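# Carry the masking tape roll to the next room's coffee table

## Task

Move the roll of masking tape so it rests on the coffee table in the adjoining room. The tape must stay there on its own once the robot lets go. The robot must not tip over or be left leaning, or the attempt fails.

## Robot and tools

ROBOT. A Hello Robot Stretch 4 in a physics simulation. It has a single arm: an omni-wheel base, a lift sliding up a mast, a telescoping arm reaching forward, a three-joint wrist (yaw, pitch, roll) and a two-finger gripper. It stands roughly 1.6 m tall, and the base rim lies within 0.23 m of the base origin. Four cameras ride on the robot: head_camera, head_left_camera, head_right_camera (both fisheye) and wrist_camera. Loose objects may occasionally get nudged by something outside the robot.

FRAMES. Base frame: origin on the floor below the base centre, x ahead, y to the left, z upward. hand_pose is reported in this frame and marks the point between the fingers, 0.015 m back from the tips; with all wrist joints at zero its axes line up with the base frame. The printed hand position may be somewhat wrong. The odometry frame is where the base frame was when the scene began.

TOOLS.
execute_actions: arguments "actions" (a list holding one action, or empty to just read state and images) and optional "cameras" (names from head_camera, head_left_camera, head_right_camera, wrist_camera, all; omitted, null or ["all"] gives every camera, [] gives none). An action holds "base", "joints" or both, optionally with "pace" and "contact_limits"; or only "end_of_arm". All motions in one action begin together and may finish at different moments.
- base: exactly one command, an offset relative to where the base last measured itself. translate_m: straight drive in metres, forward positive, -2 to 2. strafe_m: sideways metres, left positive, -2 to 2. rotate_rad: spin in place in radians, counter-clockwise positive, -3.2 to 3.2.
- joints: absolute targets keyed by name. lift_m 0 to 1.2 m; arm_m 0 to 0.55 m (extension); wrist_yaw_rad -1.134 to 4.276 (0 points ahead, positive turns left, 3.14 is stowed backward, above 3.4 the arm may obstruct); wrist_pitch_rad -1.117 to 4.259 (0 horizontal, 1.57 pointing down); wrist_roll_rad -1.117 to 4.259 (0 keeps fingers level, positive turns clockwise when viewed from behind); gripper_m 0 to 0.08 m finger gap. Targets past a joint's range get clipped and the result notes it; unknown keys or other bad values reject the whole call with no motion.
- pace: "slow", "default", "fast" or "max"; base top speeds 0.1/0.3/0.4/0.6 m/s and 1/2/3/4 rad/s. With lift above 0.2 the base is slowed further, down to 0.3 m/s and 1 rad/s at lift 1.2.
- contact_limits: only {"arm_m": value}, 0 (gentlest) to 0.75 (firmest), default 0.5.
- end_of_arm: "enable_torque" re-powers wrist or gripper motors that shut off.
A single action runs at most 15 s. A joint or base left out of an action may keep driving toward its earlier target unseen. If a result reports a stop, the remaining calls in that same reply are skipped.
wait: "seconds" 0 to 10; commands nothing and returns state and images.
zoom_image: "camera" and "region" [x0, y0, x1, y1] in pixels of that camera's most recent full image, top-left origin, at most 504x504.
finished_scene: "scene" number; closes the scene irreversibly once the last command is held, reports success, and may give a new task. Sending a reply with no tool call ends everything.

READINGS. lidar_m: 12 distances in metres, 30-degree sectors, first straight ahead then counter-clockwise (4th left, 7th behind, 10th right); "-" is nothing seen or closer than 0.25 m. It spans about 0.15 m up to robot height, so table tops register; it may miss glass, thin legs and much behind. wrist_depth_mm: a 7x7 grid of median depths, 100 to 2000 mm, read from top left; includes the robot's body. base_odometry counts wheel rotation, so slipping inflates it; heading runs -3.142 to 3.142. If turned_by_wheels and turned_by_imu disagree by over ~0.1 rad, the base likely bumped or slid and heading is off by roughly their difference. base_tilt gives forward and right lean in degrees with a fixed bias up to ~1.5. motor_effort: percent of maximum, positive toward larger joint values, bracket is the peak in the last action; each motor has a small fixed bias. Wheel efforts are positive for turning right.

STATUS WORDS. "done": reached (for the base, wheels turned the full amount). "off_target": stopped short, possibly still pushing. "contact_stop_at_<key>": blocked by something; that lift, arm or wheels go slack (a slack lift can sag, slack wheels can roll). "limit_stop_at_tilt": leaning beyond 6 degrees, lift, arm and wheels slack and unresponsive until it straightens. "limit_stop_at_own_body": about to strike itself; moving away still works. "torque_fault": a wrist or gripper motor strained to its max and went limp; send enable_torque. on_its_own lists what happened uncommanded; "held at" is a target, not a position.

GRIPPING. Command a gap smaller than the object to squeeze; once fingers touch, they aim only slightly past contact. "off_target" after closing suggests something is held; "done" usually means empty but can occur with thin or light grips. A gripper effort staying beyond about 50 from zero shuts it off and may drop the load.

GOOD PRACTICE. To unfold at the start, send lift_m 0.4 with wrist_yaw_rad 0 together. Avoid tilted-up plus rolled wrist poses (pitch below -0.2 with roll below -0.4 or above 4). Keep the arm retracted (below 0.2) when driving or turning with heavy loads, and prefer gentler paces; firm pulls or pushes, especially with a high gripper or high contact limit, can tip the robot. Avoid dropping, slamming or shoving objects hard, and release the tape gently so it stays on the table by itself. Faster robot motion is preferred, but thinking time lets the world continue while the robot holds its last command.

Each tool is called after "Request:" by a JSON object that holds its "name" and its "arguments".

## Session

Request:
{"name": "execute_actions", "arguments": {"actions": []}}

Scene clock: 0.00 s.
base_odometry: x=+0.000 y=+0.000 heading=+0.000 (m, m, rad; odometry frame)
turned_by_wheels: +0.000 (rad since the last result)
turned_by_imu: +0.000 (rad since the last result)
base_tilt: forward=+0.6 right=+0.5 (deg)
lidar_m: 0.73 0.74 0.78 0.67 0.68 0.85 1.32 3.01 1.18 0.99 0.98 0.82
base_status: not commanded
joint_positions: lift_m=+0.294 arm_m=-0.001 wrist_yaw_rad=+3.240 wrist_pitch_rad=-0.005 wrist_roll_rad=-0.017 gripper_m=+0.040
joint_status: not commanded
motor_effort: lift_m=+19 arm_m=-1 wrist_yaw_rad=+1 wrist_pitch_rad=-7 wrist_roll_rad=+1 gripper_m=+0 wheel_0=+0 wheel_1=+0 wheel_2=+0 (%)
hand_pose: x=-0.0499 y=+0.0661 z=+0.4728 quat_wxyz=(-0.049, +0.003, -0.008, +0.999) (m; base frame)
wrist_depth_mm: - 138 137 1756 - 1078 788 / - - 135 1756 - 1078 798 / - - 135 1464 - 1118 809 / - 114 136 1537 - 1118 820 / 187 140 - 1863 - 1078 809 / 205 1808 1808 1661 1808 1078 809 / 203 1281 123 1205 117 931 798
pictures: head_camera, head_left_camera, head_right_camera, wrist_camera
Images, in order (width x height): head_camera 420x560, head_left_camera 420x672, head_right_camera 420x672, wrist_camera 616x392.

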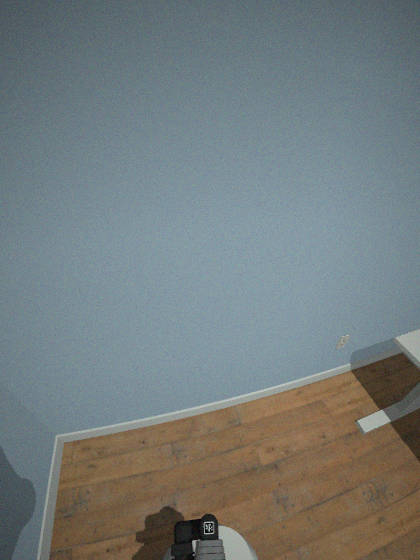

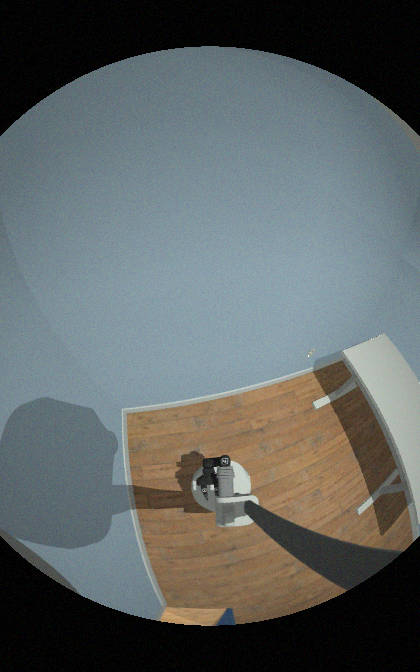

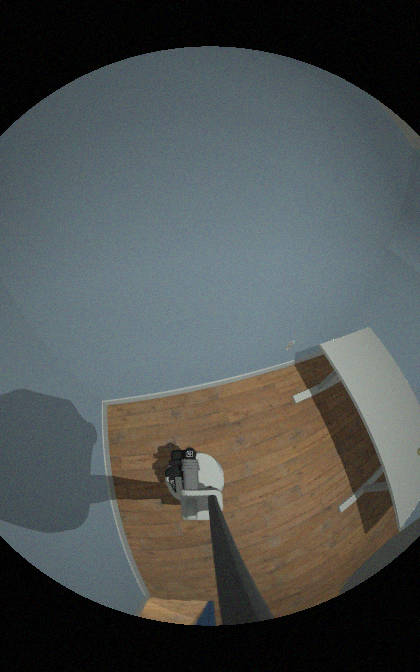

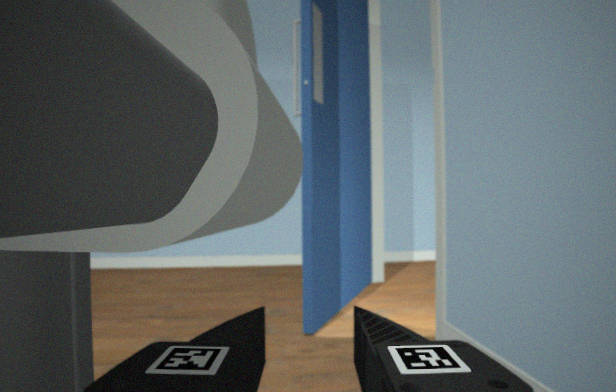

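Request:
{"name": "execute_actions", "arguments": {"actions": [{"base":{"rotate_rad":-2.0},"joints":{"lift_m":0.9,"wrist_yaw_rad":0}}]}}

Scene clock: 6.60 s.
base_odometry: x=+0.000 y=+0.000 heading=-2.000 (m, m, rad; odometry frame)
turned_by_wheels: -2.000 (rad since the last result)
turned_by_imu: -1.976 (rad since the last result)
base_tilt: forward=+0.7 right=+0.4 (deg)
lidar_m: 1.11 0.97 1.00 0.81 0.72 0.76 0.73 0.68 0.70 0.89 1.31 2.89
base_status: done
joint_positions: lift_m=+0.900 arm_m=+0.000 wrist_yaw_rad=+0.001 wrist_pitch_rad=-0.005 wrist_roll_rad=-0.017 gripper_m=+0.040
joint_status: all done
motor_effort: lift_m=+21(26) arm_m=-1(1) wrist_yaw_rad=-3(8) wrist_pitch_rad=-8(9) wrist_roll_rad=+0(1) gripper_m=+0(0) wheel_0=+0(6) wheel_1=+1(10) wheel_2=+1(10) (%)
hand_pose: x=+0.3831 y=-0.0873 z=+1.0791 quat_wxyz=(+1.000, -0.008, -0.002, +0.000) (m; base frame)
wrist_depth_mm: 1397 1576 1863 - - - - / 1366 1618 1808 - - - - / 1366 1537 1808 - - - - / 1366 1576 1756 - - - - / 1366 1537 1808 - - - - / 1336 1397 1397 - - - - / 931 976 123 - 117 - -
pictures: head_camera, head_left_camera, head_right_camera, wrist_camera
Images, in order (width x height): head_camera 420x560, head_left_camera 420x672, head_right_camera 420x672, wrist_camera 616x392.

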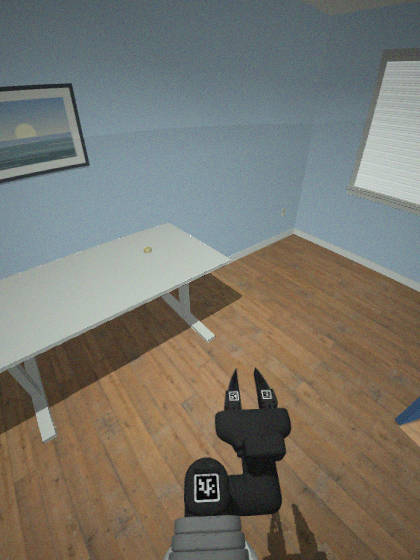

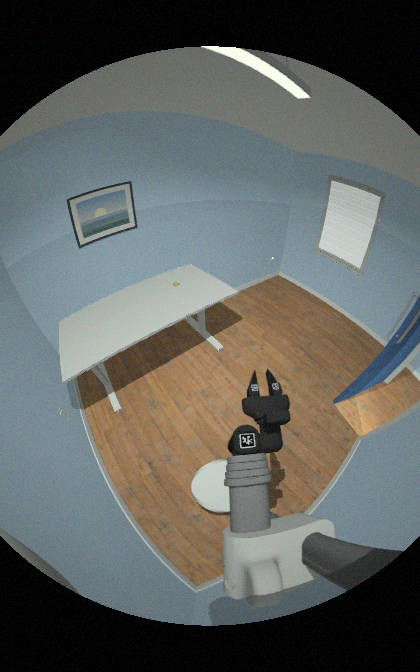

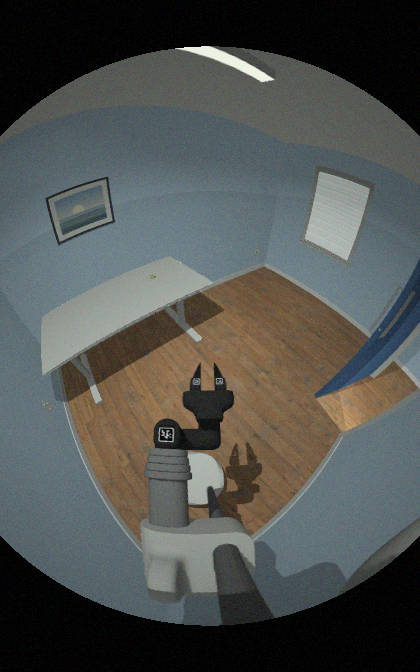

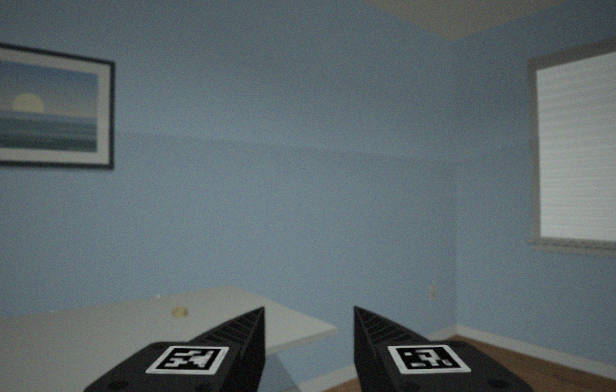

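Request:
{"name": "execute_actions", "arguments": {"actions": [{"base":{"rotate_rad":0.65},"joints":{"lift_m":1.0,"wrist_pitch_rad":1.0,"gripper_m":0.08}}], "cameras": []}}

Request:
{"name": "execute_actions", "arguments": {"actions": [{"base":{"strafe_m":-0.47}}], "cameras": []}}

Request:
{"name": "execute_actions", "arguments": {"actions": [{"base":{"translate_m":0.55},"joints":{"arm_m":0.2}}]}}

Scene clock: 16.13 s.
base_odometry: x=+0.000 y=+0.000 heading=-1.350 (m, m, rad; odometry frame)
turned_by_wheels: +0.649 (rad since the last result)
turned_by_imu: +0.641 (rad since the last result)
base_tilt: forward=+0.8 right=+0.4 (deg)
lidar_m: 0.97 1.04 0.76 0.73 0.79 0.70 0.67 0.71 1.04 1.31 2.52 1.02
base_status: done
joint_positions: lift_m=+1.000 arm_m=+0.000 wrist_yaw_rad=+0.000 wrist_pitch_rad=+1.001 wrist_roll_rad=-0.017 gripper_m=+0.080
joint_status: all done
motor_effort: lift_m=+21(22) arm_m=-1(1) wrist_yaw_rad=+0(0) wrist_pitch_rad=-2(5) wrist_roll_rad=+1(0) gripper_m=+2(4) wheel_0=-1(5) wheel_1=-3(8) wheel_2=-3(9) (%)
hand_pose: x=+0.2851 y=-0.0874 z=+0.9989 quat_wxyz=(+0.877, -0.007, +0.480, +0.004) (m; base frame)
wrist_depth_mm: 1078 1499 1708 1661 1661 1618 1661 / 1205 1618 1661 1756 1661 1708 1708 / 1205 1499 1576 1576 1537 1537 1537 / 1182 1397 1397 1366 1336 1397 1336 / 1160 1255 1281 1281 1281 1255 1255 / 1138 1160 1138 1160 1160 1182 1138 / 1078 104 1042 1060 1025 108 1098
pictures: none
No camera images: the call's "cameras" was empty. Leave "cameras" out to get every camera's image.

Scene clock: 19.03 s.
base_odometry: x=-0.458 y=-0.103 heading=-1.351 (m, m, rad; odometry frame)
turned_by_wheels: +0.000 (rad since the last result)
turned_by_imu: +0.000 (rad since the last result)
base_tilt: forward=+0.7 right=+0.5 (deg)
lidar_m: 0.99 1.05 1.26 1.19 0.97 0.71 0.66 0.71 0.85 0.86 2.47 1.03
base_status: done
joint_positions: lift_m=+1.000 arm_m=+0.000 wrist_yaw_rad=+0.000 wrist_pitch_rad=+1.001 wrist_roll_rad=-0.017 gripper_m=+0.080
joint_status: not commanded
motor_effort: lift_m=+20(21) arm_m=-1(1) wrist_yaw_rad=+0(0) wrist_pitch_rad=-3(3) wrist_roll_rad=+0(0) gripper_m=+3(2) wheel_0=+1(9) wheel_1=-3(11) wheel_2=+0(3) (%)
hand_pose: x=+0.2851 y=-0.0874 z=+0.9990 quat_wxyz=(+0.877, -0.007, +0.480, +0.004) (m; base frame)
wrist_depth_mm: 1182 1708 1756 1708 1661 1756 1618 / 1661 1756 1708 1708 1661 1708 1708 / 1537 1537 1537 1576 1499 1537 1499 / 1430 1397 1366 1366 1366 1397 1366 / 1281 1255 1281 1255 1255 1255 1229 / 1160 1160 1182 1138 1160 1160 1160 / 1078 104 1042 1060 1042 108 1078
pictures: none
No camera images: the call's "cameras" was empty. Leave "cameras" out to get every camera's image.

Scene clock: 22.37 s.
base_odometry: x=-0.338 y=-0.639 heading=-1.351 (m, m, rad; odometry frame)
turned_by_wheels: +0.000 (rad since the last result)
turned_by_imu: -0.004 (rad since the last result)
base_tilt: forward=+0.8 right=+0.4 (deg)
lidar_m: 0.44 0.43 0.65 1.20 1.25 1.28 1.22 1.27 1.16 2.49 0.65 0.47
base_status: done
joint_positions: lift_m=+1.000 arm_m=+0.199 wrist_yaw_rad=+0.000 wrist_pitch_rad=+1.002 wrist_roll_rad=-0.017 gripper_m=+0.080
joint_status: all done
motor_effort: lift_m=+20(20) arm_m=+5(7) wrist_yaw_rad=-1(1) wrist_pitch_rad=-4(3) wrist_roll_rad=+1(0) gripper_m=+2(2) wheel_0=+2(7) wheel_1=+2(9) wheel_2=-3(10) (%)
hand_pose: x=+0.4846 y=-0.0874 z=+0.9990 quat_wxyz=(+0.877, -0.007, +0.480, +0.004) (m; base frame)
wrist_depth_mm: 741 732 741 732 741 732 891 / 661 654 647 647 634 647 946 / 585 574 580 569 564 569 564 / 521 525 517 517 512 517 512 / 477 473 473 469 469 469 466 / 433 433 433 433 430 430 427 / 407 104 387 399 389 108 -
pictures: head_camera, head_left_camera, head_right_camera, wrist_camera
Images, in order (width x height): head_camera 420x560, head_left_camera 420x672, head_right_camera 420x672, wrist_camera 616x392.

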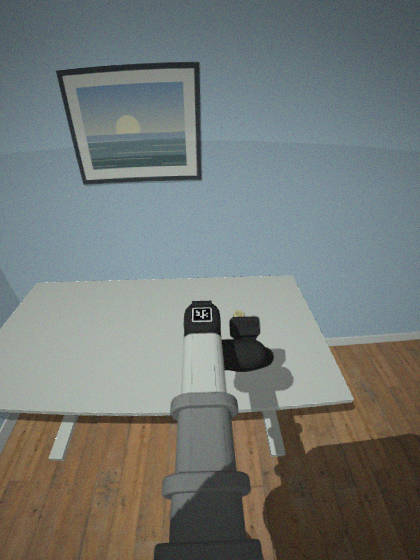

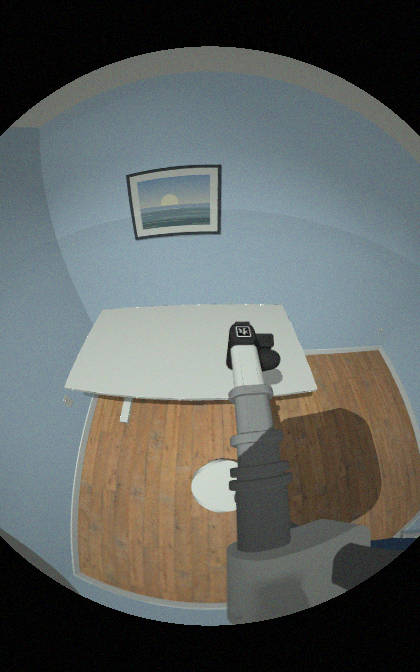

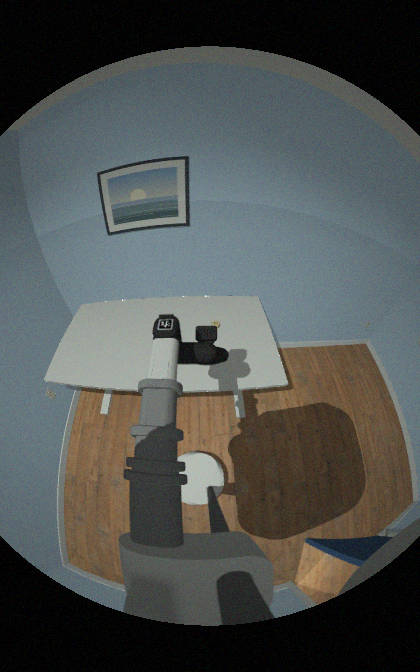

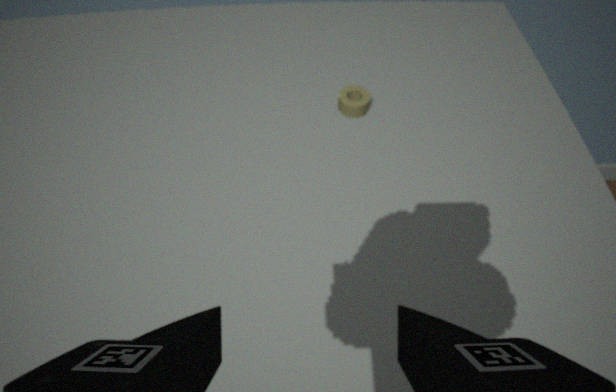

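Request:
{"name": "execute_actions", "arguments": {"actions": [{"base":{"translate_m":0.12},"joints":{"arm_m":0.45,"lift_m":0.86}}], "cameras": []}}

Request:
{"name": "execute_actions", "arguments": {"actions": [{"base":{"strafe_m":-0.075},"pace":"slow"}], "cameras": ["wrist_camera","head_right_camera"]}}

Scene clock: 35.20 s.
base_odometry: x=-0.312 y=-0.756 heading=-1.350 (m, m, rad; odometry frame)
turned_by_wheels: +0.000 (rad since the last result)
turned_by_imu: -0.001 (rad since the last result)
base_tilt: forward=+0.7 right=+0.5 (deg)
lidar_m: 0.33 0.35 0.49 1.19 1.24 1.40 1.34 1.22 1.30 2.49 0.49 0.38
base_status: done
joint_positions: lift_m=+0.860 arm_m=+0.449 wrist_yaw_rad=+0.000 wrist_pitch_rad=+1.001 wrist_roll_rad=-0.017 gripper_m=+0.080
joint_status: all done
motor_effort: lift_m=+17(19) arm_m=+6(6) wrist_yaw_rad=-1(1) wrist_pitch_rad=-4(5) wrist_roll_rad=+1(0) gripper_m=+2(2) wheel_0=+2(8) wheel_1=+4(8) wheel_2=-3(12) (%)
hand_pose: x=+0.7346 y=-0.0874 z=+0.8593 quat_wxyz=(+0.877, -0.007, +0.480, +0.004) (m; base frame)
wrist_depth_mm: 466 473 469 473 473 469 477 / 445 442 439 433 430 433 436 / 394 392 389 387 387 382 382 / 349 351 349 349 349 347 343 / 320 320 319 319 315 314 314 / 293 293 293 294 276 289 289 / 273 104 262 270 263 108 -
pictures: none
No camera images: the call's "cameras" was empty. Leave "cameras" out to get every camera's image.

Scene clock: 37.10 s.
base_odometry: x=-0.385 y=-0.773 heading=-1.351 (m, m, rad; odometry frame)
turned_by_wheels: +0.000 (rad since the last result)
turned_by_imu: +0.000 (rad since the last result)
base_tilt: forward=+0.7 right=+0.4 (deg)
lidar_m: 0.32 0.36 0.48 1.27 1.33 1.40 1.35 1.18 1.25 2.43 0.49 0.36
base_status: done
joint_positions: lift_m=+0.860 arm_m=+0.449 wrist_yaw_rad=+0.000 wrist_pitch_rad=+1.001 wrist_roll_rad=-0.017 gripper_m=+0.080
joint_status: not commanded
motor_effort: lift_m=+17(17) arm_m=+5(6) wrist_yaw_rad=+2(2) wrist_pitch_rad=-4(4) wrist_roll_rad=+1(1) gripper_m=+2(2) wheel_0=+2(6) wheel_1=-5(7) wheel_2=+0(2) (%)
hand_pose: x=+0.7346 y=-0.0874 z=+0.8593 quat_wxyz=(+0.877, -0.007, +0.480, +0.004) (m; base frame)
wrist_depth_mm: 466 473 469 473 473 466 473 / 442 439 439 433 433 433 430 / 392 392 389 387 387 387 384 / 351 353 351 351 347 347 345 / 319 320 319 319 317 317 312 / 291 293 293 277 290 289 289 / 274 104 260 270 263 108 -
pictures: head_right_camera, wrist_camera
Images, in order (width x height): head_right_camera 420x672, wrist_camera 616x392.

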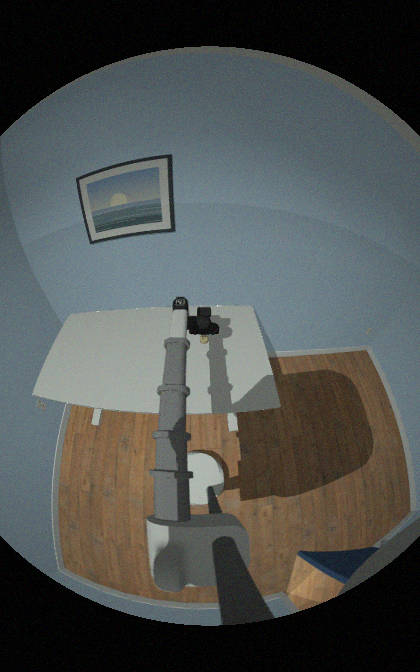

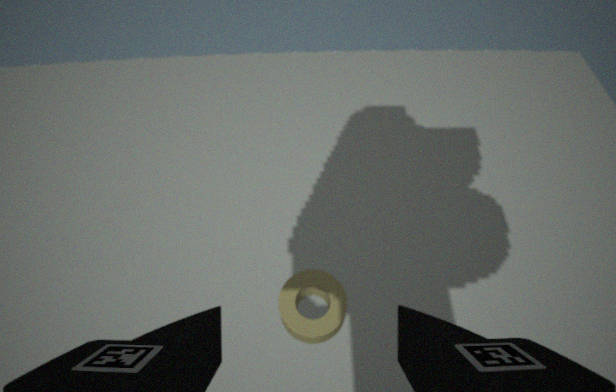

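Request:
{"name": "execute_actions", "arguments": {"actions": [{"joints":{"arm_m":0.485,"lift_m":0.78}}], "cameras": ["wrist_camera"]}}

Scene clock: 44.30 s.
base_odometry: x=-0.385 y=-0.773 heading=-1.351 (m, m, rad; odometry frame)
turned_by_wheels: +0.000 (rad since the last result)
turned_by_imu: +0.000 (rad since the last result)
base_tilt: forward=+0.7 right=+0.4 (deg)
lidar_m: 0.32 0.36 0.49 1.26 1.34 1.42 1.34 1.15 1.27 2.41 0.50 0.36
base_status: not commanded
joint_positions: lift_m=+0.780 arm_m=+0.484 wrist_yaw_rad=+0.000 wrist_pitch_rad=+1.002 wrist_roll_rad=-0.017 gripper_m=+0.080
joint_status: all done
motor_effort: lift_m=+17(16) arm_m=+6(6) wrist_yaw_rad=+0(0) wrist_pitch_rad=-5(4) wrist_roll_rad=+0(1) gripper_m=+2(3) wheel_0=+2(2) wheel_1=-5(5) wheel_2=+0(0) (%)
hand_pose: x=+0.7696 y=-0.0874 z=+0.7792 quat_wxyz=(+0.877, -0.007, +0.480, +0.004) (m; base frame)
wrist_depth_mm: 366 359 362 359 357 353 355 / 322 317 317 315 317 314 314 / 285 285 282 281 279 279 278 / 255 255 255 253 252 251 251 / 232 232 232 231 229 229 228 / 213 212 213 193 211 211 209 / 199 104 190 178 189 108 -
pictures: wrist_camera
Images, in order (width x height): wrist_camera 616x392.

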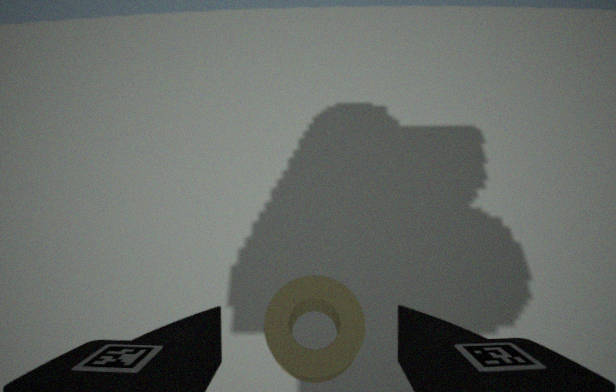

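Request:
{"name": "execute_actions", "arguments": {"actions": [{"joints":{"arm_m":0.494,"lift_m":0.741},"pace":"slow"}], "cameras": ["wrist_camera"]}}

Request:
{"name": "execute_actions", "arguments": {"actions": [{"joints":{"gripper_m":0.03}}], "cameras": ["wrist_camera"]}}

Request:
{"name": "execute_actions", "arguments": {"actions": [{"joints":{"lift_m":0.82}}], "cameras": ["wrist_camera"]}}

Scene clock: 53.73 s.
base_odometry: x=-0.385 y=-0.773 heading=-1.351 (m, m, rad; odometry frame)
turned_by_wheels: +0.000 (rad since the last result)
turned_by_imu: +0.000 (rad since the last result)
base_tilt: forward=+0.9 right=+0.4 (deg)
lidar_m: 0.33 0.35 0.48 1.26 1.35 1.40 1.35 1.17 1.26 2.42 0.49 0.36
base_status: not commanded
joint_positions: lift_m=+0.742 arm_m=+0.493 wrist_yaw_rad=-0.002 wrist_pitch_rad=+1.001 wrist_roll_rad=-0.017 gripper_m=+0.080
joint_status: all done
motor_effort: lift_m=+10(12) arm_m=+5(6) wrist_yaw_rad=+5(8) wrist_pitch_rad=-6(2) wrist_roll_rad=+1(1) gripper_m=+2(3) wheel_0=+2(2) wheel_1=-4(5) wheel_2=+0(0) (%)
hand_pose: x=+0.7784 y=-0.0877 z=+0.7408 quat_wxyz=(+0.877, -0.007, +0.480, +0.003) (m; base frame)
wrist_depth_mm: 310 307 304 303 304 300 298 / 272 268 267 264 265 265 265 / 239 238 237 236 236 236 236 / 215 215 213 213 212 212 211 / 195 195 195 194 193 193 192 / 178 178 178 158 177 177 176 / 167 104 159 141 146 108 -
pictures: wrist_camera
Images, in order (width x height): wrist_camera 616x392.

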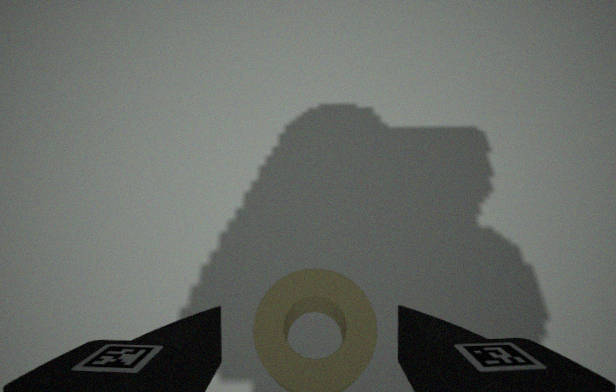

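Scene clock: 54.83 s.
base_odometry: x=-0.385 y=-0.773 heading=-1.351 (m, m, rad; odometry frame)
turned_by_wheels: +0.000 (rad since the last result)
turned_by_imu: +0.000 (rad since the last result)
base_tilt: forward=+0.7 right=+0.6 (deg)
lidar_m: 0.30 0.35 0.47 1.26 1.34 1.43 1.34 1.16 1.26 2.42 0.50 0.33
base_status: not commanded
joint_positions: lift_m=+0.742 arm_m=+0.493 wrist_yaw_rad=-0.001 wrist_pitch_rad=+0.996 wrist_roll_rad=-0.017 gripper_m=+0.048
joint_status: gripper_m off_target (ended at +0.048, target +0.030)
on_its_own: gripper_m is held at +0.042, not at your +0.030, by its contact guard: the fingers met something
motor_effort: lift_m=+11(11) arm_m=+5(6) wrist_yaw_rad=+2(6) wrist_pitch_rad=+10(12) wrist_roll_rad=+0(1) gripper_m=-41(42) wheel_0=+2(2) wheel_1=-4(4) wheel_2=+0(0) (%)
hand_pose: x=+0.7795 y=-0.0875 z=+0.7413 quat_wxyz=(+0.878, -0.007, +0.478, +0.004) (m; base frame)
wrist_depth_mm: 314 309 307 306 307 301 303 / 274 273 270 267 266 268 267 / 241 240 239 237 237 236 236 / 216 215 214 213 213 213 212 / 196 195 195 195 193 193 193 / 179 179 179 158 177 177 176 / 165 167 124 141 120 136 -
pictures: wrist_camera
Images, in order (width x height): wrist_camera 616x392.

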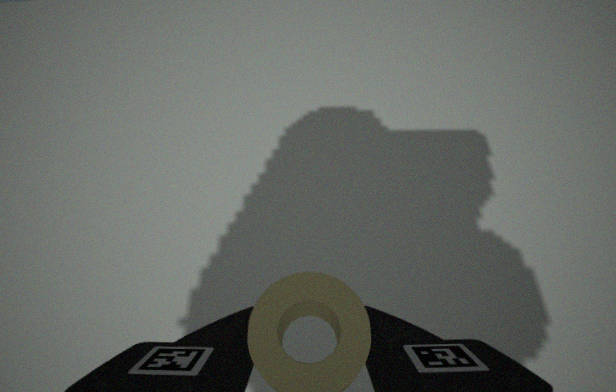

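Scene clock: 56.13 s.
base_odometry: x=-0.385 y=-0.773 heading=-1.351 (m, m, rad; odometry frame)
turned_by_wheels: +0.000 (rad since the last result)
turned_by_imu: +0.000 (rad since the last result)
base_tilt: forward=+0.8 right=+0.4 (deg)
lidar_m: 0.32 0.34 0.49 1.26 1.34 1.42 1.34 1.17 1.24 2.41 0.49 0.36
base_status: not commanded
joint_positions: lift_m=+0.820 arm_m=+0.493 wrist_yaw_rad=+0.000 wrist_pitch_rad=+1.001 wrist_roll_rad=-0.017 gripper_m=+0.048
joint_status: all done
on_its_own: gripper_m is held at +0.042, not at your +0.030, by its contact guard: the fingers met something
motor_effort: lift_m=+21(23) arm_m=+5(6) wrist_yaw_rad=+1(2) wrist_pitch_rad=-2(13) wrist_roll_rad=+1(0) gripper_m=-41(40) wheel_0=+2(2) wheel_1=-4(4) wheel_2=+0(0) (%)
hand_pose: x=+0.7787 y=-0.0874 z=+0.8189 quat_wxyz=(+0.877, -0.007, +0.480, +0.004) (m; base frame)
wrist_depth_mm: 418 421 410 413 415 415 415 / 382 379 377 373 373 373 375 / 340 336 338 332 334 332 330 / 306 303 303 301 300 298 297 / 276 274 276 274 272 273 270 / 251 252 253 158 249 250 248 / 234 236 124 141 120 169 233
pictures: wrist_camera
Images, in order (width x height): wrist_camera 616x392.

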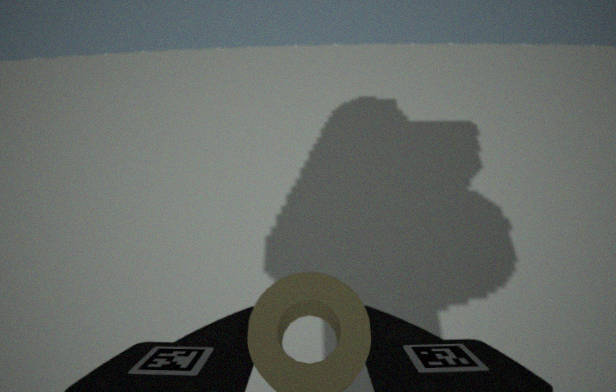

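Got it. Back up and face the door.

Request:
{"name": "execute_actions", "arguments": {"actions": [{"base":{"translate_m":-0.45},"joints":{"arm_m":0}}], "cameras": []}}

Request:
{"name": "execute_actions", "arguments": {"actions": [{"base":{"rotate_rad":-2.3}}], "cameras": ["head_camera","head_left_camera"]}}

Scene clock: 63.73 s.
base_odometry: x=-0.483 y=-0.334 heading=-1.351 (m, m, rad; odometry frame)
turned_by_wheels: +0.000 (rad since the last result)
turned_by_imu: +0.003 (rad since the last result)
base_tilt: forward=+0.8 right=+0.5 (deg)
lidar_m: 0.76 0.81 1.11 1.27 1.32 0.94 0.91 0.95 0.89 2.43 2.21 0.82
base_status: done
joint_positions: lift_m=+0.820 arm_m=+0.001 wrist_yaw_rad=+0.000 wrist_pitch_rad=+1.002 wrist_roll_rad=-0.017 gripper_m=+0.048
joint_status: all done
on_its_own: gripper_m is held at +0.042, not at your +0.030, by its contact guard: the fingers met something
motor_effort: lift_m=+21(21) arm_m=-5(6) wrist_yaw_rad=+0(1) wrist_pitch_rad=-4(6) wrist_roll_rad=+0(1) gripper_m=-41(40) wheel_0=-2(8) wheel_1=-2(8) wheel_2=+3(11) (%)
hand_pose: x=+0.2864 y=-0.0874 z=+0.8189 quat_wxyz=(+0.877, -0.007, +0.480, +0.004) (m; base frame)
wrist_depth_mm: 1464 1430 1430 1464 1397 1430 1430 / 1499 1464 1430 1430 1397 1464 1464 / 1281 1336 1308 1308 1336 1281 1255 / 1160 1182 1182 1160 1138 1160 1182 / 1078 1078 1078 1078 1060 1060 1042 / 960 976 991 158 960 976 960 / 917 904 123 141 120 500 878
pictures: none
No camera images: the call's "cameras" was empty. Leave "cameras" out to get every camera's image.

Scene clock: 66.17 s.
base_odometry: x=-0.483 y=-0.334 heading=+2.633 (m, m, rad; odometry frame)
turned_by_wheels: -2.299 (rad since the last result)
turned_by_imu: -2.272 (rad since the last result)
base_tilt: forward=+0.7 right=+0.4 (deg)
lidar_m: 0.88 0.95 2.38 0.89 0.76 0.77 0.96 1.27 1.28 1.03 0.91 0.89
base_status: done
joint_positions: lift_m=+0.820 arm_m=+0.001 wrist_yaw_rad=+0.000 wrist_pitch_rad=+1.002 wrist_roll_rad=-0.017 gripper_m=+0.048
joint_status: not commanded
on_its_own: gripper_m is held at +0.042, not at your +0.030, by its contact guard: the fingers met something
motor_effort: lift_m=+20(21) arm_m=-5(6) wrist_yaw_rad=+0(2) wrist_pitch_rad=-6(9) wrist_roll_rad=+1(1) gripper_m=-39(40) wheel_0=+3(5) wheel_1=+3(11) wheel_2=+3(8) (%)
hand_pose: x=+0.2864 y=-0.0874 z=+0.8189 quat_wxyz=(+0.877, -0.007, +0.480, +0.004) (m; base frame)
wrist_depth_mm: 1708 1708 1618 1661 878 723 621 / 1499 1464 1397 1499 1008 788 668 / 1336 1336 1281 1308 1138 891 723 / 1182 1205 1205 1182 1160 1008 820 / 1060 1078 1078 1060 1060 1042 891 / 991 991 976 158 960 976 946 / 917 931 124 141 120 496 891
pictures: head_camera, head_left_camera
Images, in order (width x height): head_camera 420x560, head_left_camera 420x672.

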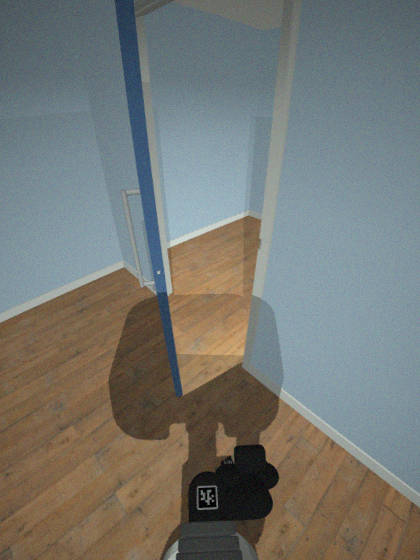

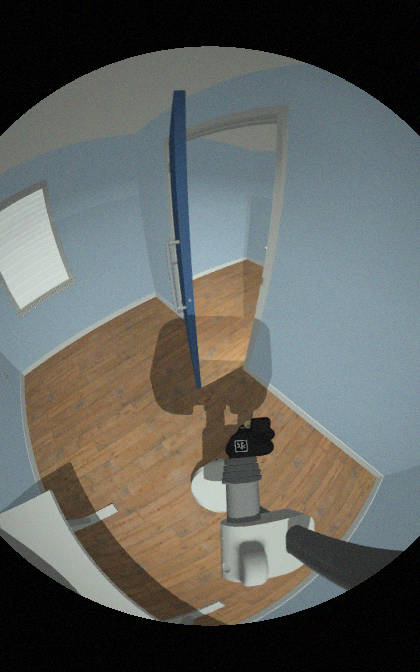

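Request:
{"name": "execute_actions", "arguments": {"actions": [{"base":{"translate_m":0.5}}], "cameras": ["head_camera","head_left_camera","head_right_camera"]}}

Scene clock: 75.50 s.
base_odometry: x=-0.920 y=-0.090 heading=+2.633 (m, m, rad; odometry frame)
turned_by_wheels: +0.000 (rad since the last result)
turned_by_imu: -0.004 (rad since the last result)
base_tilt: forward=+0.7 right=+0.5 (deg)
lidar_m: 1.46 0.39 2.03 2.11 1.08 1.12 1.33 1.69 1.07 0.67 0.56 0.57
base_status: done
joint_positions: lift_m=+0.820 arm_m=+0.001 wrist_yaw_rad=+0.000 wrist_pitch_rad=+1.002 wrist_roll_rad=-0.017 gripper_m=+0.048
joint_status: not commanded
on_its_own: gripper_m is held at +0.042, not at your +0.030, by its contact guard: the fingers met something
motor_effort: lift_m=+20(20) arm_m=-5(5) wrist_yaw_rad=-1(1) wrist_pitch_rad=-4(5) wrist_roll_rad=+1(0) gripper_m=-40(39) wheel_0=+1(7) wheel_1=+3(10) wheel_2=-2(13) (%)
hand_pose: x=+0.2864 y=-0.0874 z=+0.8189 quat_wxyz=(+0.877, -0.007, +0.480, +0.004) (m; base frame)
wrist_depth_mm: 410 715 1661 1661 1708 377 330 / 387 668 1430 1464 1430 415 362 / 364 615 1281 1308 1281 469 397 / 345 569 1160 1182 1160 530 439 / 351 525 1042 1060 854 603 480 / 946 554 842 158 878 699 539 / 904 917 124 141 120 392 621
pictures: head_camera, head_left_camera, head_right_camera
Images, in order (width x height): head_camera 420x560, head_left_camera 420x672, head_right_camera 420x672.

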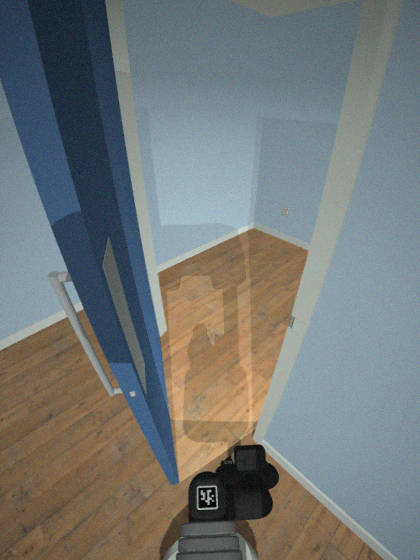

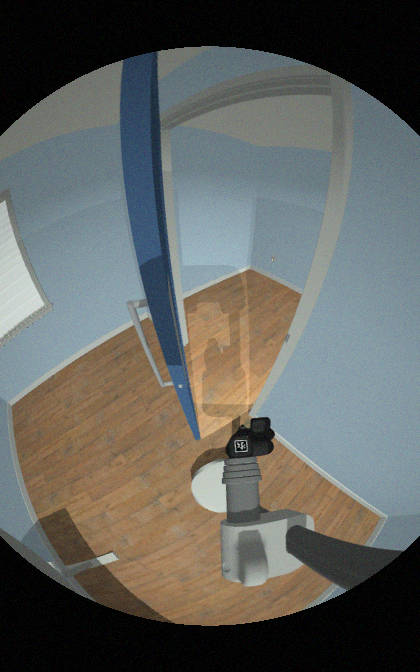

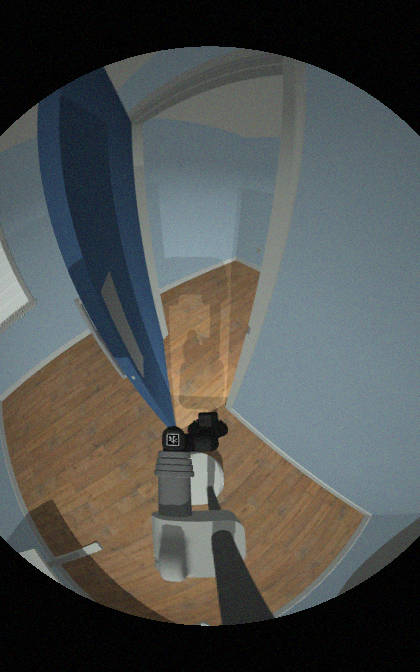

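Request:
{"name": "execute_actions", "arguments": {"actions": [{"joints":{"arm_m":0.3,"lift_m":0.5}}], "cameras": ["head_camera"]}}

Request:
{"name": "execute_actions", "arguments": {"actions": [{"base":{"strafe_m":0.4},"pace":"slow"}], "cameras": ["head_camera","head_right_camera"]}}

Scene clock: 84.80 s.
base_odometry: x=-0.920 y=-0.090 heading=+2.633 (m, m, rad; odometry frame)
turned_by_wheels: +0.000 (rad since the last result)
turned_by_imu: +0.000 (rad since the last result)
base_tilt: forward=+0.6 right=+0.4 (deg)
lidar_m: 1.44 0.36 2.05 2.10 1.10 1.12 1.32 1.65 1.10 0.65 0.56 0.56
base_status: not commanded
joint_positions: lift_m=+0.500 arm_m=+0.299 wrist_yaw_rad=+0.000 wrist_pitch_rad=+1.002 wrist_roll_rad=-0.017 gripper_m=+0.048
joint_status: all done
on_its_own: gripper_m is held at +0.042, not at your +0.030, by its contact guard: the fingers met something
motor_effort: lift_m=+17(19) arm_m=+5(5) wrist_yaw_rad=-1(1) wrist_pitch_rad=-4(5) wrist_roll_rad=+1(1) gripper_m=-40(40) wheel_0=+0(0) wheel_1=+3(4) wheel_2=-2(2) (%)
hand_pose: x=+0.5846 y=-0.0874 z=+0.4992 quat_wxyz=(+0.877, -0.007, +0.480, +0.004) (m; base frame)
wrist_depth_mm: 525 904 1118 1098 1098 1098 1138 / 492 866 976 976 960 976 960 / 466 798 854 866 866 866 866 / 449 741 788 778 788 778 768 / 424 668 715 715 707 707 707 / 404 627 647 159 654 640 300 / 389 508 124 141 120 208 285
pictures: head_camera
Images, in order (width x height): head_camera 420x560.

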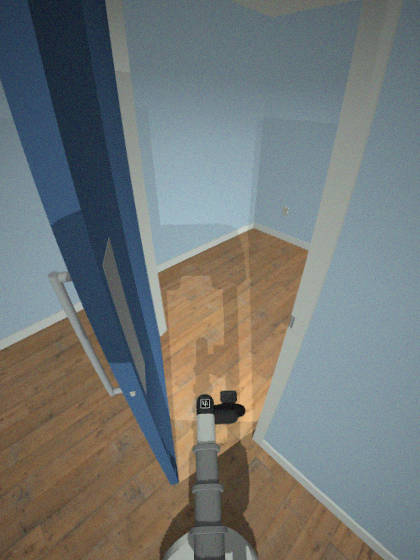

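Scene clock: 89.93 s.
base_odometry: x=-1.115 y=-0.440 heading=+2.633 (m, m, rad; odometry frame)
turned_by_wheels: +0.000 (rad since the last result)
turned_by_imu: -0.003 (rad since the last result)
base_tilt: forward=+0.7 right=+0.4 (deg)
lidar_m: 0.46 0.33 1.75 1.77 1.56 0.81 0.98 1.90 1.61 0.98 0.86 3.11
base_status: done
joint_positions: lift_m=+0.500 arm_m=+0.299 wrist_yaw_rad=+0.000 wrist_pitch_rad=+1.002 wrist_roll_rad=-0.017 gripper_m=+0.048
joint_status: not commanded
on_its_own: gripper_m is held at +0.042, not at your +0.030, by its contact guard: the fingers met something
motor_effort: lift_m=+17(17) arm_m=+5(6) wrist_yaw_rad=-1(1) wrist_pitch_rad=-4(4) wrist_roll_rad=+0(0) gripper_m=-40(40) wheel_0=-2(15) wheel_1=+3(7) wheel_2=-4(5) (%)
hand_pose: x=+0.5846 y=-0.0874 z=+0.4992 quat_wxyz=(+0.877, -0.007, +0.480, +0.004) (m; base frame)
wrist_depth_mm: 218 294 488 1060 1118 1118 1098 / 221 306 500 946 991 991 960 / 224 315 539 878 878 866 842 / 231 327 574 798 768 788 759 / 236 338 603 707 715 715 707 / 244 347 521 158 647 647 640 / 250 310 124 141 120 351 603
pictures: head_camera, head_right_camera
Images, in order (width x height): head_camera 420x560, head_right_camera 420x672.

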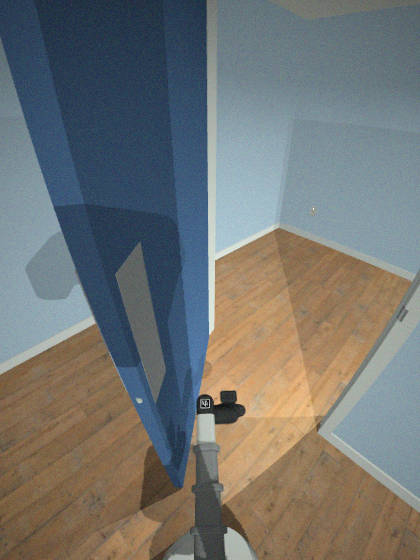

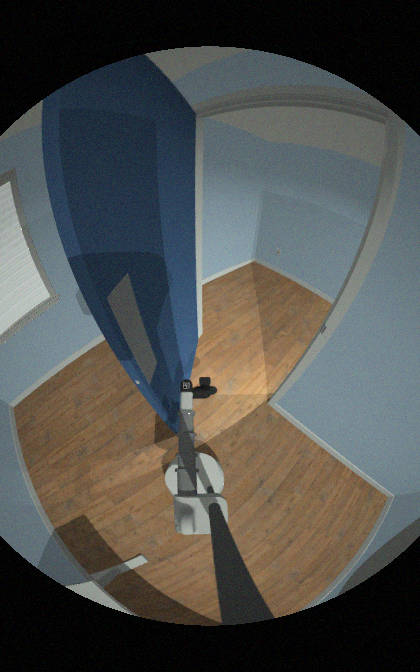

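Request:
{"name": "execute_actions", "arguments": {"actions": [{"base":{"strafe_m":-0.25},"joints":{"arm_m":0,"lift_m":0.6}}], "cameras": ["head_right_camera"]}}

Request:
{"name": "execute_actions", "arguments": {"actions": [{"base":{"translate_m":0.65}}], "cameras": []}}

Request:
{"name": "execute_actions", "arguments": {"actions": [{"base":{"rotate_rad":-0.7}}], "cameras": ["head_camera","head_left_camera","head_right_camera"]}}

Scene clock: 99.73 s.
base_odometry: x=-0.993 y=-0.221 heading=+2.633 (m, m, rad; odometry frame)
turned_by_wheels: +0.000 (rad since the last result)
turned_by_imu: +0.000 (rad since the last result)
base_tilt: forward=+0.7 right=+0.4 (deg)
lidar_m: 1.07 0.59 0.54 2.00 0.97 1.00 1.21 1.78 1.33 0.80 0.69 0.66
base_status: done
joint_positions: lift_m=+0.600 arm_m=+0.001 wrist_yaw_rad=+0.000 wrist_pitch_rad=+1.002 wrist_roll_rad=-0.017 gripper_m=+0.048
joint_status: all done
on_its_own: gripper_m is held at +0.042, not at your +0.030, by its contact guard: the fingers met something
motor_effort: lift_m=+21(20) arm_m=-5(5) wrist_yaw_rad=+0(1) wrist_pitch_rad=-7(6) wrist_roll_rad=+0(1) gripper_m=-40(40) wheel_0=+0(12) wheel_1=-1(12) wheel_2=+0(5) (%)
hand_pose: x=+0.2864 y=-0.0874 z=+0.5989 quat_wxyz=(+0.877, -0.007, +0.480, +0.004) (m; base frame)
wrist_depth_mm: 603 798 1205 1281 1281 1255 1281 / 615 842 1098 1138 1138 1118 1078 / 640 891 1008 1008 991 1008 500 / 654 878 904 917 904 723 559 / 683 842 820 820 831 759 621 / 715 750 750 158 750 741 683 / 691 707 124 141 120 399 676
pictures: head_right_camera
Images, in order (width x height): head_right_camera 420x672.

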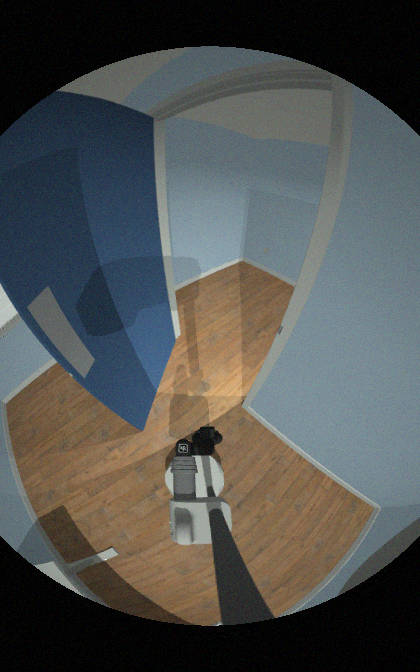

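Scene clock: 103.40 s.
base_odometry: x=-1.561 y=+0.095 heading=+2.633 (m, m, rad; odometry frame)
turned_by_wheels: +0.000 (rad since the last result)
turned_by_imu: -0.005 (rad since the last result)
base_tilt: forward=+0.6 right=+0.5 (deg)
lidar_m: 0.79 0.39 0.32 0.33 0.40 1.54 1.73 2.25 0.54 0.39 2.50 2.52
base_status: done
joint_positions: lift_m=+0.600 arm_m=+0.001 wrist_yaw_rad=+0.000 wrist_pitch_rad=+1.002 wrist_roll_rad=-0.017 gripper_m=+0.048
joint_status: not commanded
on_its_own: gripper_m is held at +0.042, not at your +0.030, by its contact guard: the fingers met something
motor_effort: lift_m=+21(21) arm_m=-5(5) wrist_yaw_rad=+0(2) wrist_pitch_rad=-7(3) wrist_roll_rad=+1(0) gripper_m=-39(40) wheel_0=+1(7) wheel_1=+3(8) wheel_2=-3(11) (%)
hand_pose: x=+0.2864 y=-0.0874 z=+0.5989 quat_wxyz=(+0.877, -0.007, +0.480, +0.004) (m; base frame)
wrist_depth_mm: 445 580 1336 1255 1308 1281 1281 / 455 634 1138 1138 1138 1138 1098 / 469 640 976 1025 1025 976 991 / 484 683 917 917 917 891 904 / 500 715 820 820 820 820 820 / 521 732 768 158 759 741 741 / 539 661 123 141 120 399 683
pictures: none
No camera images: the call's "cameras" was empty. Leave "cameras" out to get every camera's image.

Scene clock: 104.87 s.
base_odometry: x=-1.561 y=+0.095 heading=+1.934 (m, m, rad; odometry frame)
turned_by_wheels: -0.699 (rad since the last result)
turned_by_imu: -0.691 (rad since the last result)
base_tilt: forward=+0.6 right=+0.6 (deg)
lidar_m: 2.48 1.86 0.47 0.35 0.33 0.35 1.58 1.61 2.30 0.74 0.39 0.46
base_status: done
joint_positions: lift_m=+0.600 arm_m=+0.001 wrist_yaw_rad=+0.000 wrist_pitch_rad=+1.002 wrist_roll_rad=-0.017 gripper_m=+0.048
joint_status: not commanded
on_its_own: gripper_m is held at +0.042, not at your +0.030, by its contact guard: the fingers met something
motor_effort: lift_m=+21(21) arm_m=-5(6) wrist_yaw_rad=+2(0) wrist_pitch_rad=-7(7) wrist_roll_rad=+1(1) gripper_m=-41(40) wheel_0=+2(5) wheel_1=+4(9) wheel_2=+3(9) (%)
hand_pose: x=+0.2864 y=-0.0874 z=+0.5989 quat_wxyz=(+0.877, -0.007, +0.480, +0.004) (m; base frame)
wrist_depth_mm: 1308 1255 1308 1308 1308 1255 1308 / 1160 1138 1118 1118 1118 1138 1118 / 1025 1025 1008 1025 1008 991 991 / 917 904 917 891 904 904 891 / 831 831 831 831 820 831 820 / 759 750 768 158 759 750 397 / 715 699 123 141 120 263 364
pictures: head_camera, head_left_camera, head_right_camera
Images, in order (width x height): head_camera 420x560, head_left_camera 420x672, head_right_camera 420x672.

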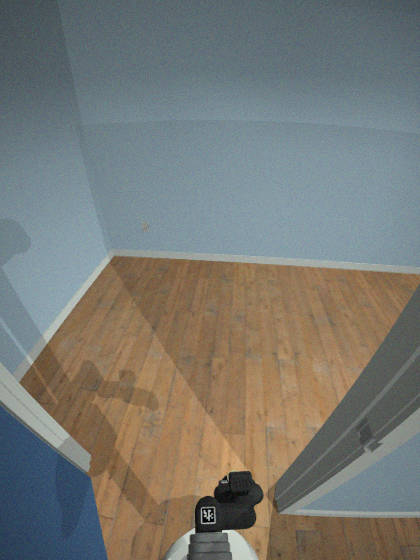

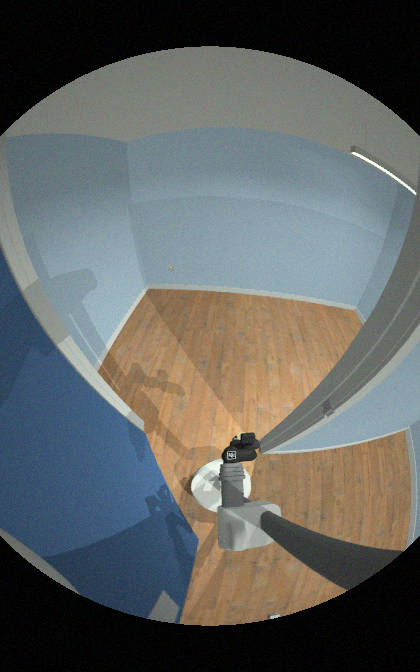

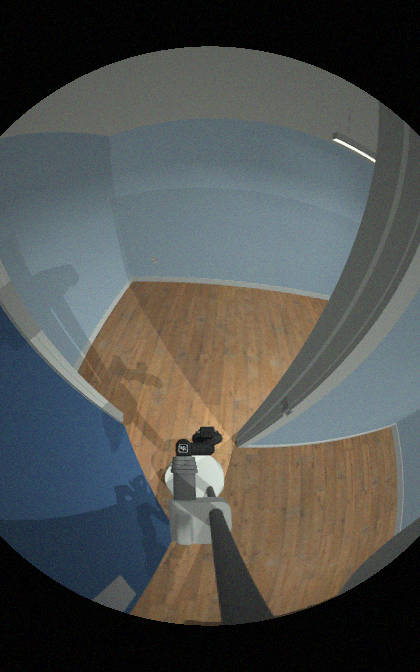

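Request:
{"name": "execute_actions", "arguments": {"actions": [{"base":{"rotate_rad":0.22}}], "cameras": []}}

Request:
{"name": "execute_actions", "arguments": {"actions": [{"base":{"translate_m":1.0}}], "cameras": []}}

Request:
{"name": "execute_actions", "arguments": {"actions": [{"base":{"rotate_rad":-1.6}}], "cameras": ["head_camera","head_left_camera"]}}

Scene clock: 113.60 s.
base_odometry: x=-1.561 y=+0.095 heading=+2.153 (m, m, rad; odometry frame)
turned_by_wheels: +0.220 (rad since the last result)
turned_by_imu: +0.217 (rad since the last result)
base_tilt: forward=+0.7 right=+0.5 (deg)
lidar_m: 2.53 0.73 0.40 0.34 0.33 0.40 1.61 1.85 2.27 0.48 0.38 2.48
base_status: done
joint_positions: lift_m=+0.600 arm_m=+0.001 wrist_yaw_rad=+0.000 wrist_pitch_rad=+1.002 wrist_roll_rad=-0.017 gripper_m=+0.048
joint_status: not commanded
on_its_own: gripper_m is held at +0.042, not at your +0.030, by its contact guard: the fingers met something
motor_effort: lift_m=+21(21) arm_m=-5(5) wrist_yaw_rad=+1(1) wrist_pitch_rad=-4(5) wrist_roll_rad=+1(1) gripper_m=-40(40) wheel_0=-1(7) wheel_1=-2(8) wheel_2=-3(9) (%)
hand_pose: x=+0.2864 y=-0.0874 z=+0.5989 quat_wxyz=(+0.877, -0.007, +0.480, +0.004) (m; base frame)
wrist_depth_mm: 1336 1308 1308 1281 1308 1281 1281 / 1160 1160 1138 1118 1118 1098 1118 / 1025 1025 1008 1008 991 1008 991 / 917 904 917 904 917 891 878 / 809 831 831 831 831 820 809 / 750 768 750 158 750 741 750 / 707 707 124 141 120 399 691
pictures: none
No camera images: the call's "cameras" was empty. Leave "cameras" out to get every camera's image.

Scene clock: 118.40 s.
base_odometry: x=-2.111 y=+0.930 heading=+2.154 (m, m, rad; odometry frame)
turned_by_wheels: +0.000 (rad since the last result)
turned_by_imu: -0.008 (rad since the last result)
base_tilt: forward=+0.5 right=+0.4 (deg)
lidar_m: 1.58 1.25 1.10 0.86 0.60 0.69 1.21 0.82 1.22 2.05 1.75 1.52
base_status: done
joint_positions: lift_m=+0.600 arm_m=+0.001 wrist_yaw_rad=+0.000 wrist_pitch_rad=+1.002 wrist_roll_rad=-0.017 gripper_m=+0.048
joint_status: not commanded
on_its_own: gripper_m is held at +0.042, not at your +0.030, by its contact guard: the fingers met something
motor_effort: lift_m=+21(21) arm_m=-5(5) wrist_yaw_rad=+1(0) wrist_pitch_rad=-5(6) wrist_roll_rad=+0(0) gripper_m=-41(40) wheel_0=+2(6) wheel_1=+2(9) wheel_2=-1(11) (%)
hand_pose: x=+0.2864 y=-0.0874 z=+0.5989 quat_wxyz=(+0.877, -0.007, +0.480, +0.004) (m; base frame)
wrist_depth_mm: 1160 1281 1308 1255 1281 1255 1205 / 1118 1160 1138 1138 1138 1138 1138 / 1008 1008 991 991 991 991 1008 / 917 931 931 904 904 904 891 / 820 820 820 831 820 831 809 / 759 759 759 159 741 741 741 / 699 715 124 141 120 399 691
pictures: none
No camera images: the call's "cameras" was empty. Leave "cameras" out to get every camera's image.

Scene clock: 120.47 s.
base_odometry: x=-2.111 y=+0.930 heading=+0.554 (m, m, rad; odometry frame)
turned_by_wheels: -1.599 (rad since the last result)
turned_by_imu: -1.580 (rad since the last result)
base_tilt: forward=+0.8 right=+0.6 (deg)
lidar_m: 2.00 1.77 1.56 1.58 1.22 1.10 0.90 0.62 0.70 1.18 0.80 1.16
base_status: done
joint_positions: lift_m=+0.600 arm_m=+0.001 wrist_yaw_rad=+0.000 wrist_pitch_rad=+1.002 wrist_roll_rad=-0.017 gripper_m=+0.048
joint_status: not commanded
on_its_own: gripper_m is held at +0.042, not at your +0.030, by its contact guard: the fingers met something
motor_effort: lift_m=+20(21) arm_m=-5(5) wrist_yaw_rad=+1(0) wrist_pitch_rad=-5(6) wrist_roll_rad=+1(0) gripper_m=-39(40) wheel_0=+1(9) wheel_1=+4(11) wheel_2=+2(8) (%)
hand_pose: x=+0.2864 y=-0.0874 z=+0.5990 quat_wxyz=(+0.877, -0.007, +0.480, +0.004) (m; base frame)
wrist_depth_mm: 1308 1308 1308 1255 1281 1281 1229 / 1160 1160 1138 1160 1118 1118 1118 / 1008 1008 1008 1008 1008 991 1008 / 917 904 917 904 904 904 878 / 831 842 831 820 831 809 809 / 759 750 750 158 750 759 750 / 707 691 124 141 120 397 691
pictures: head_camera, head_left_camera
Images, in order (width x height): head_camera 420x560, head_left_camera 420x672.

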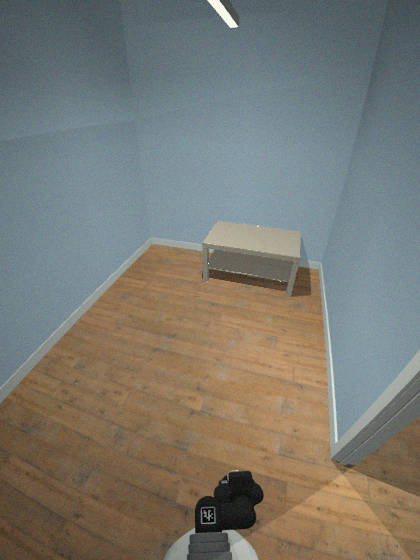

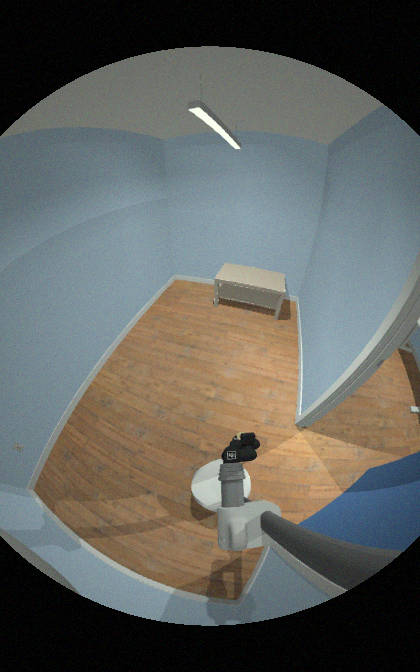

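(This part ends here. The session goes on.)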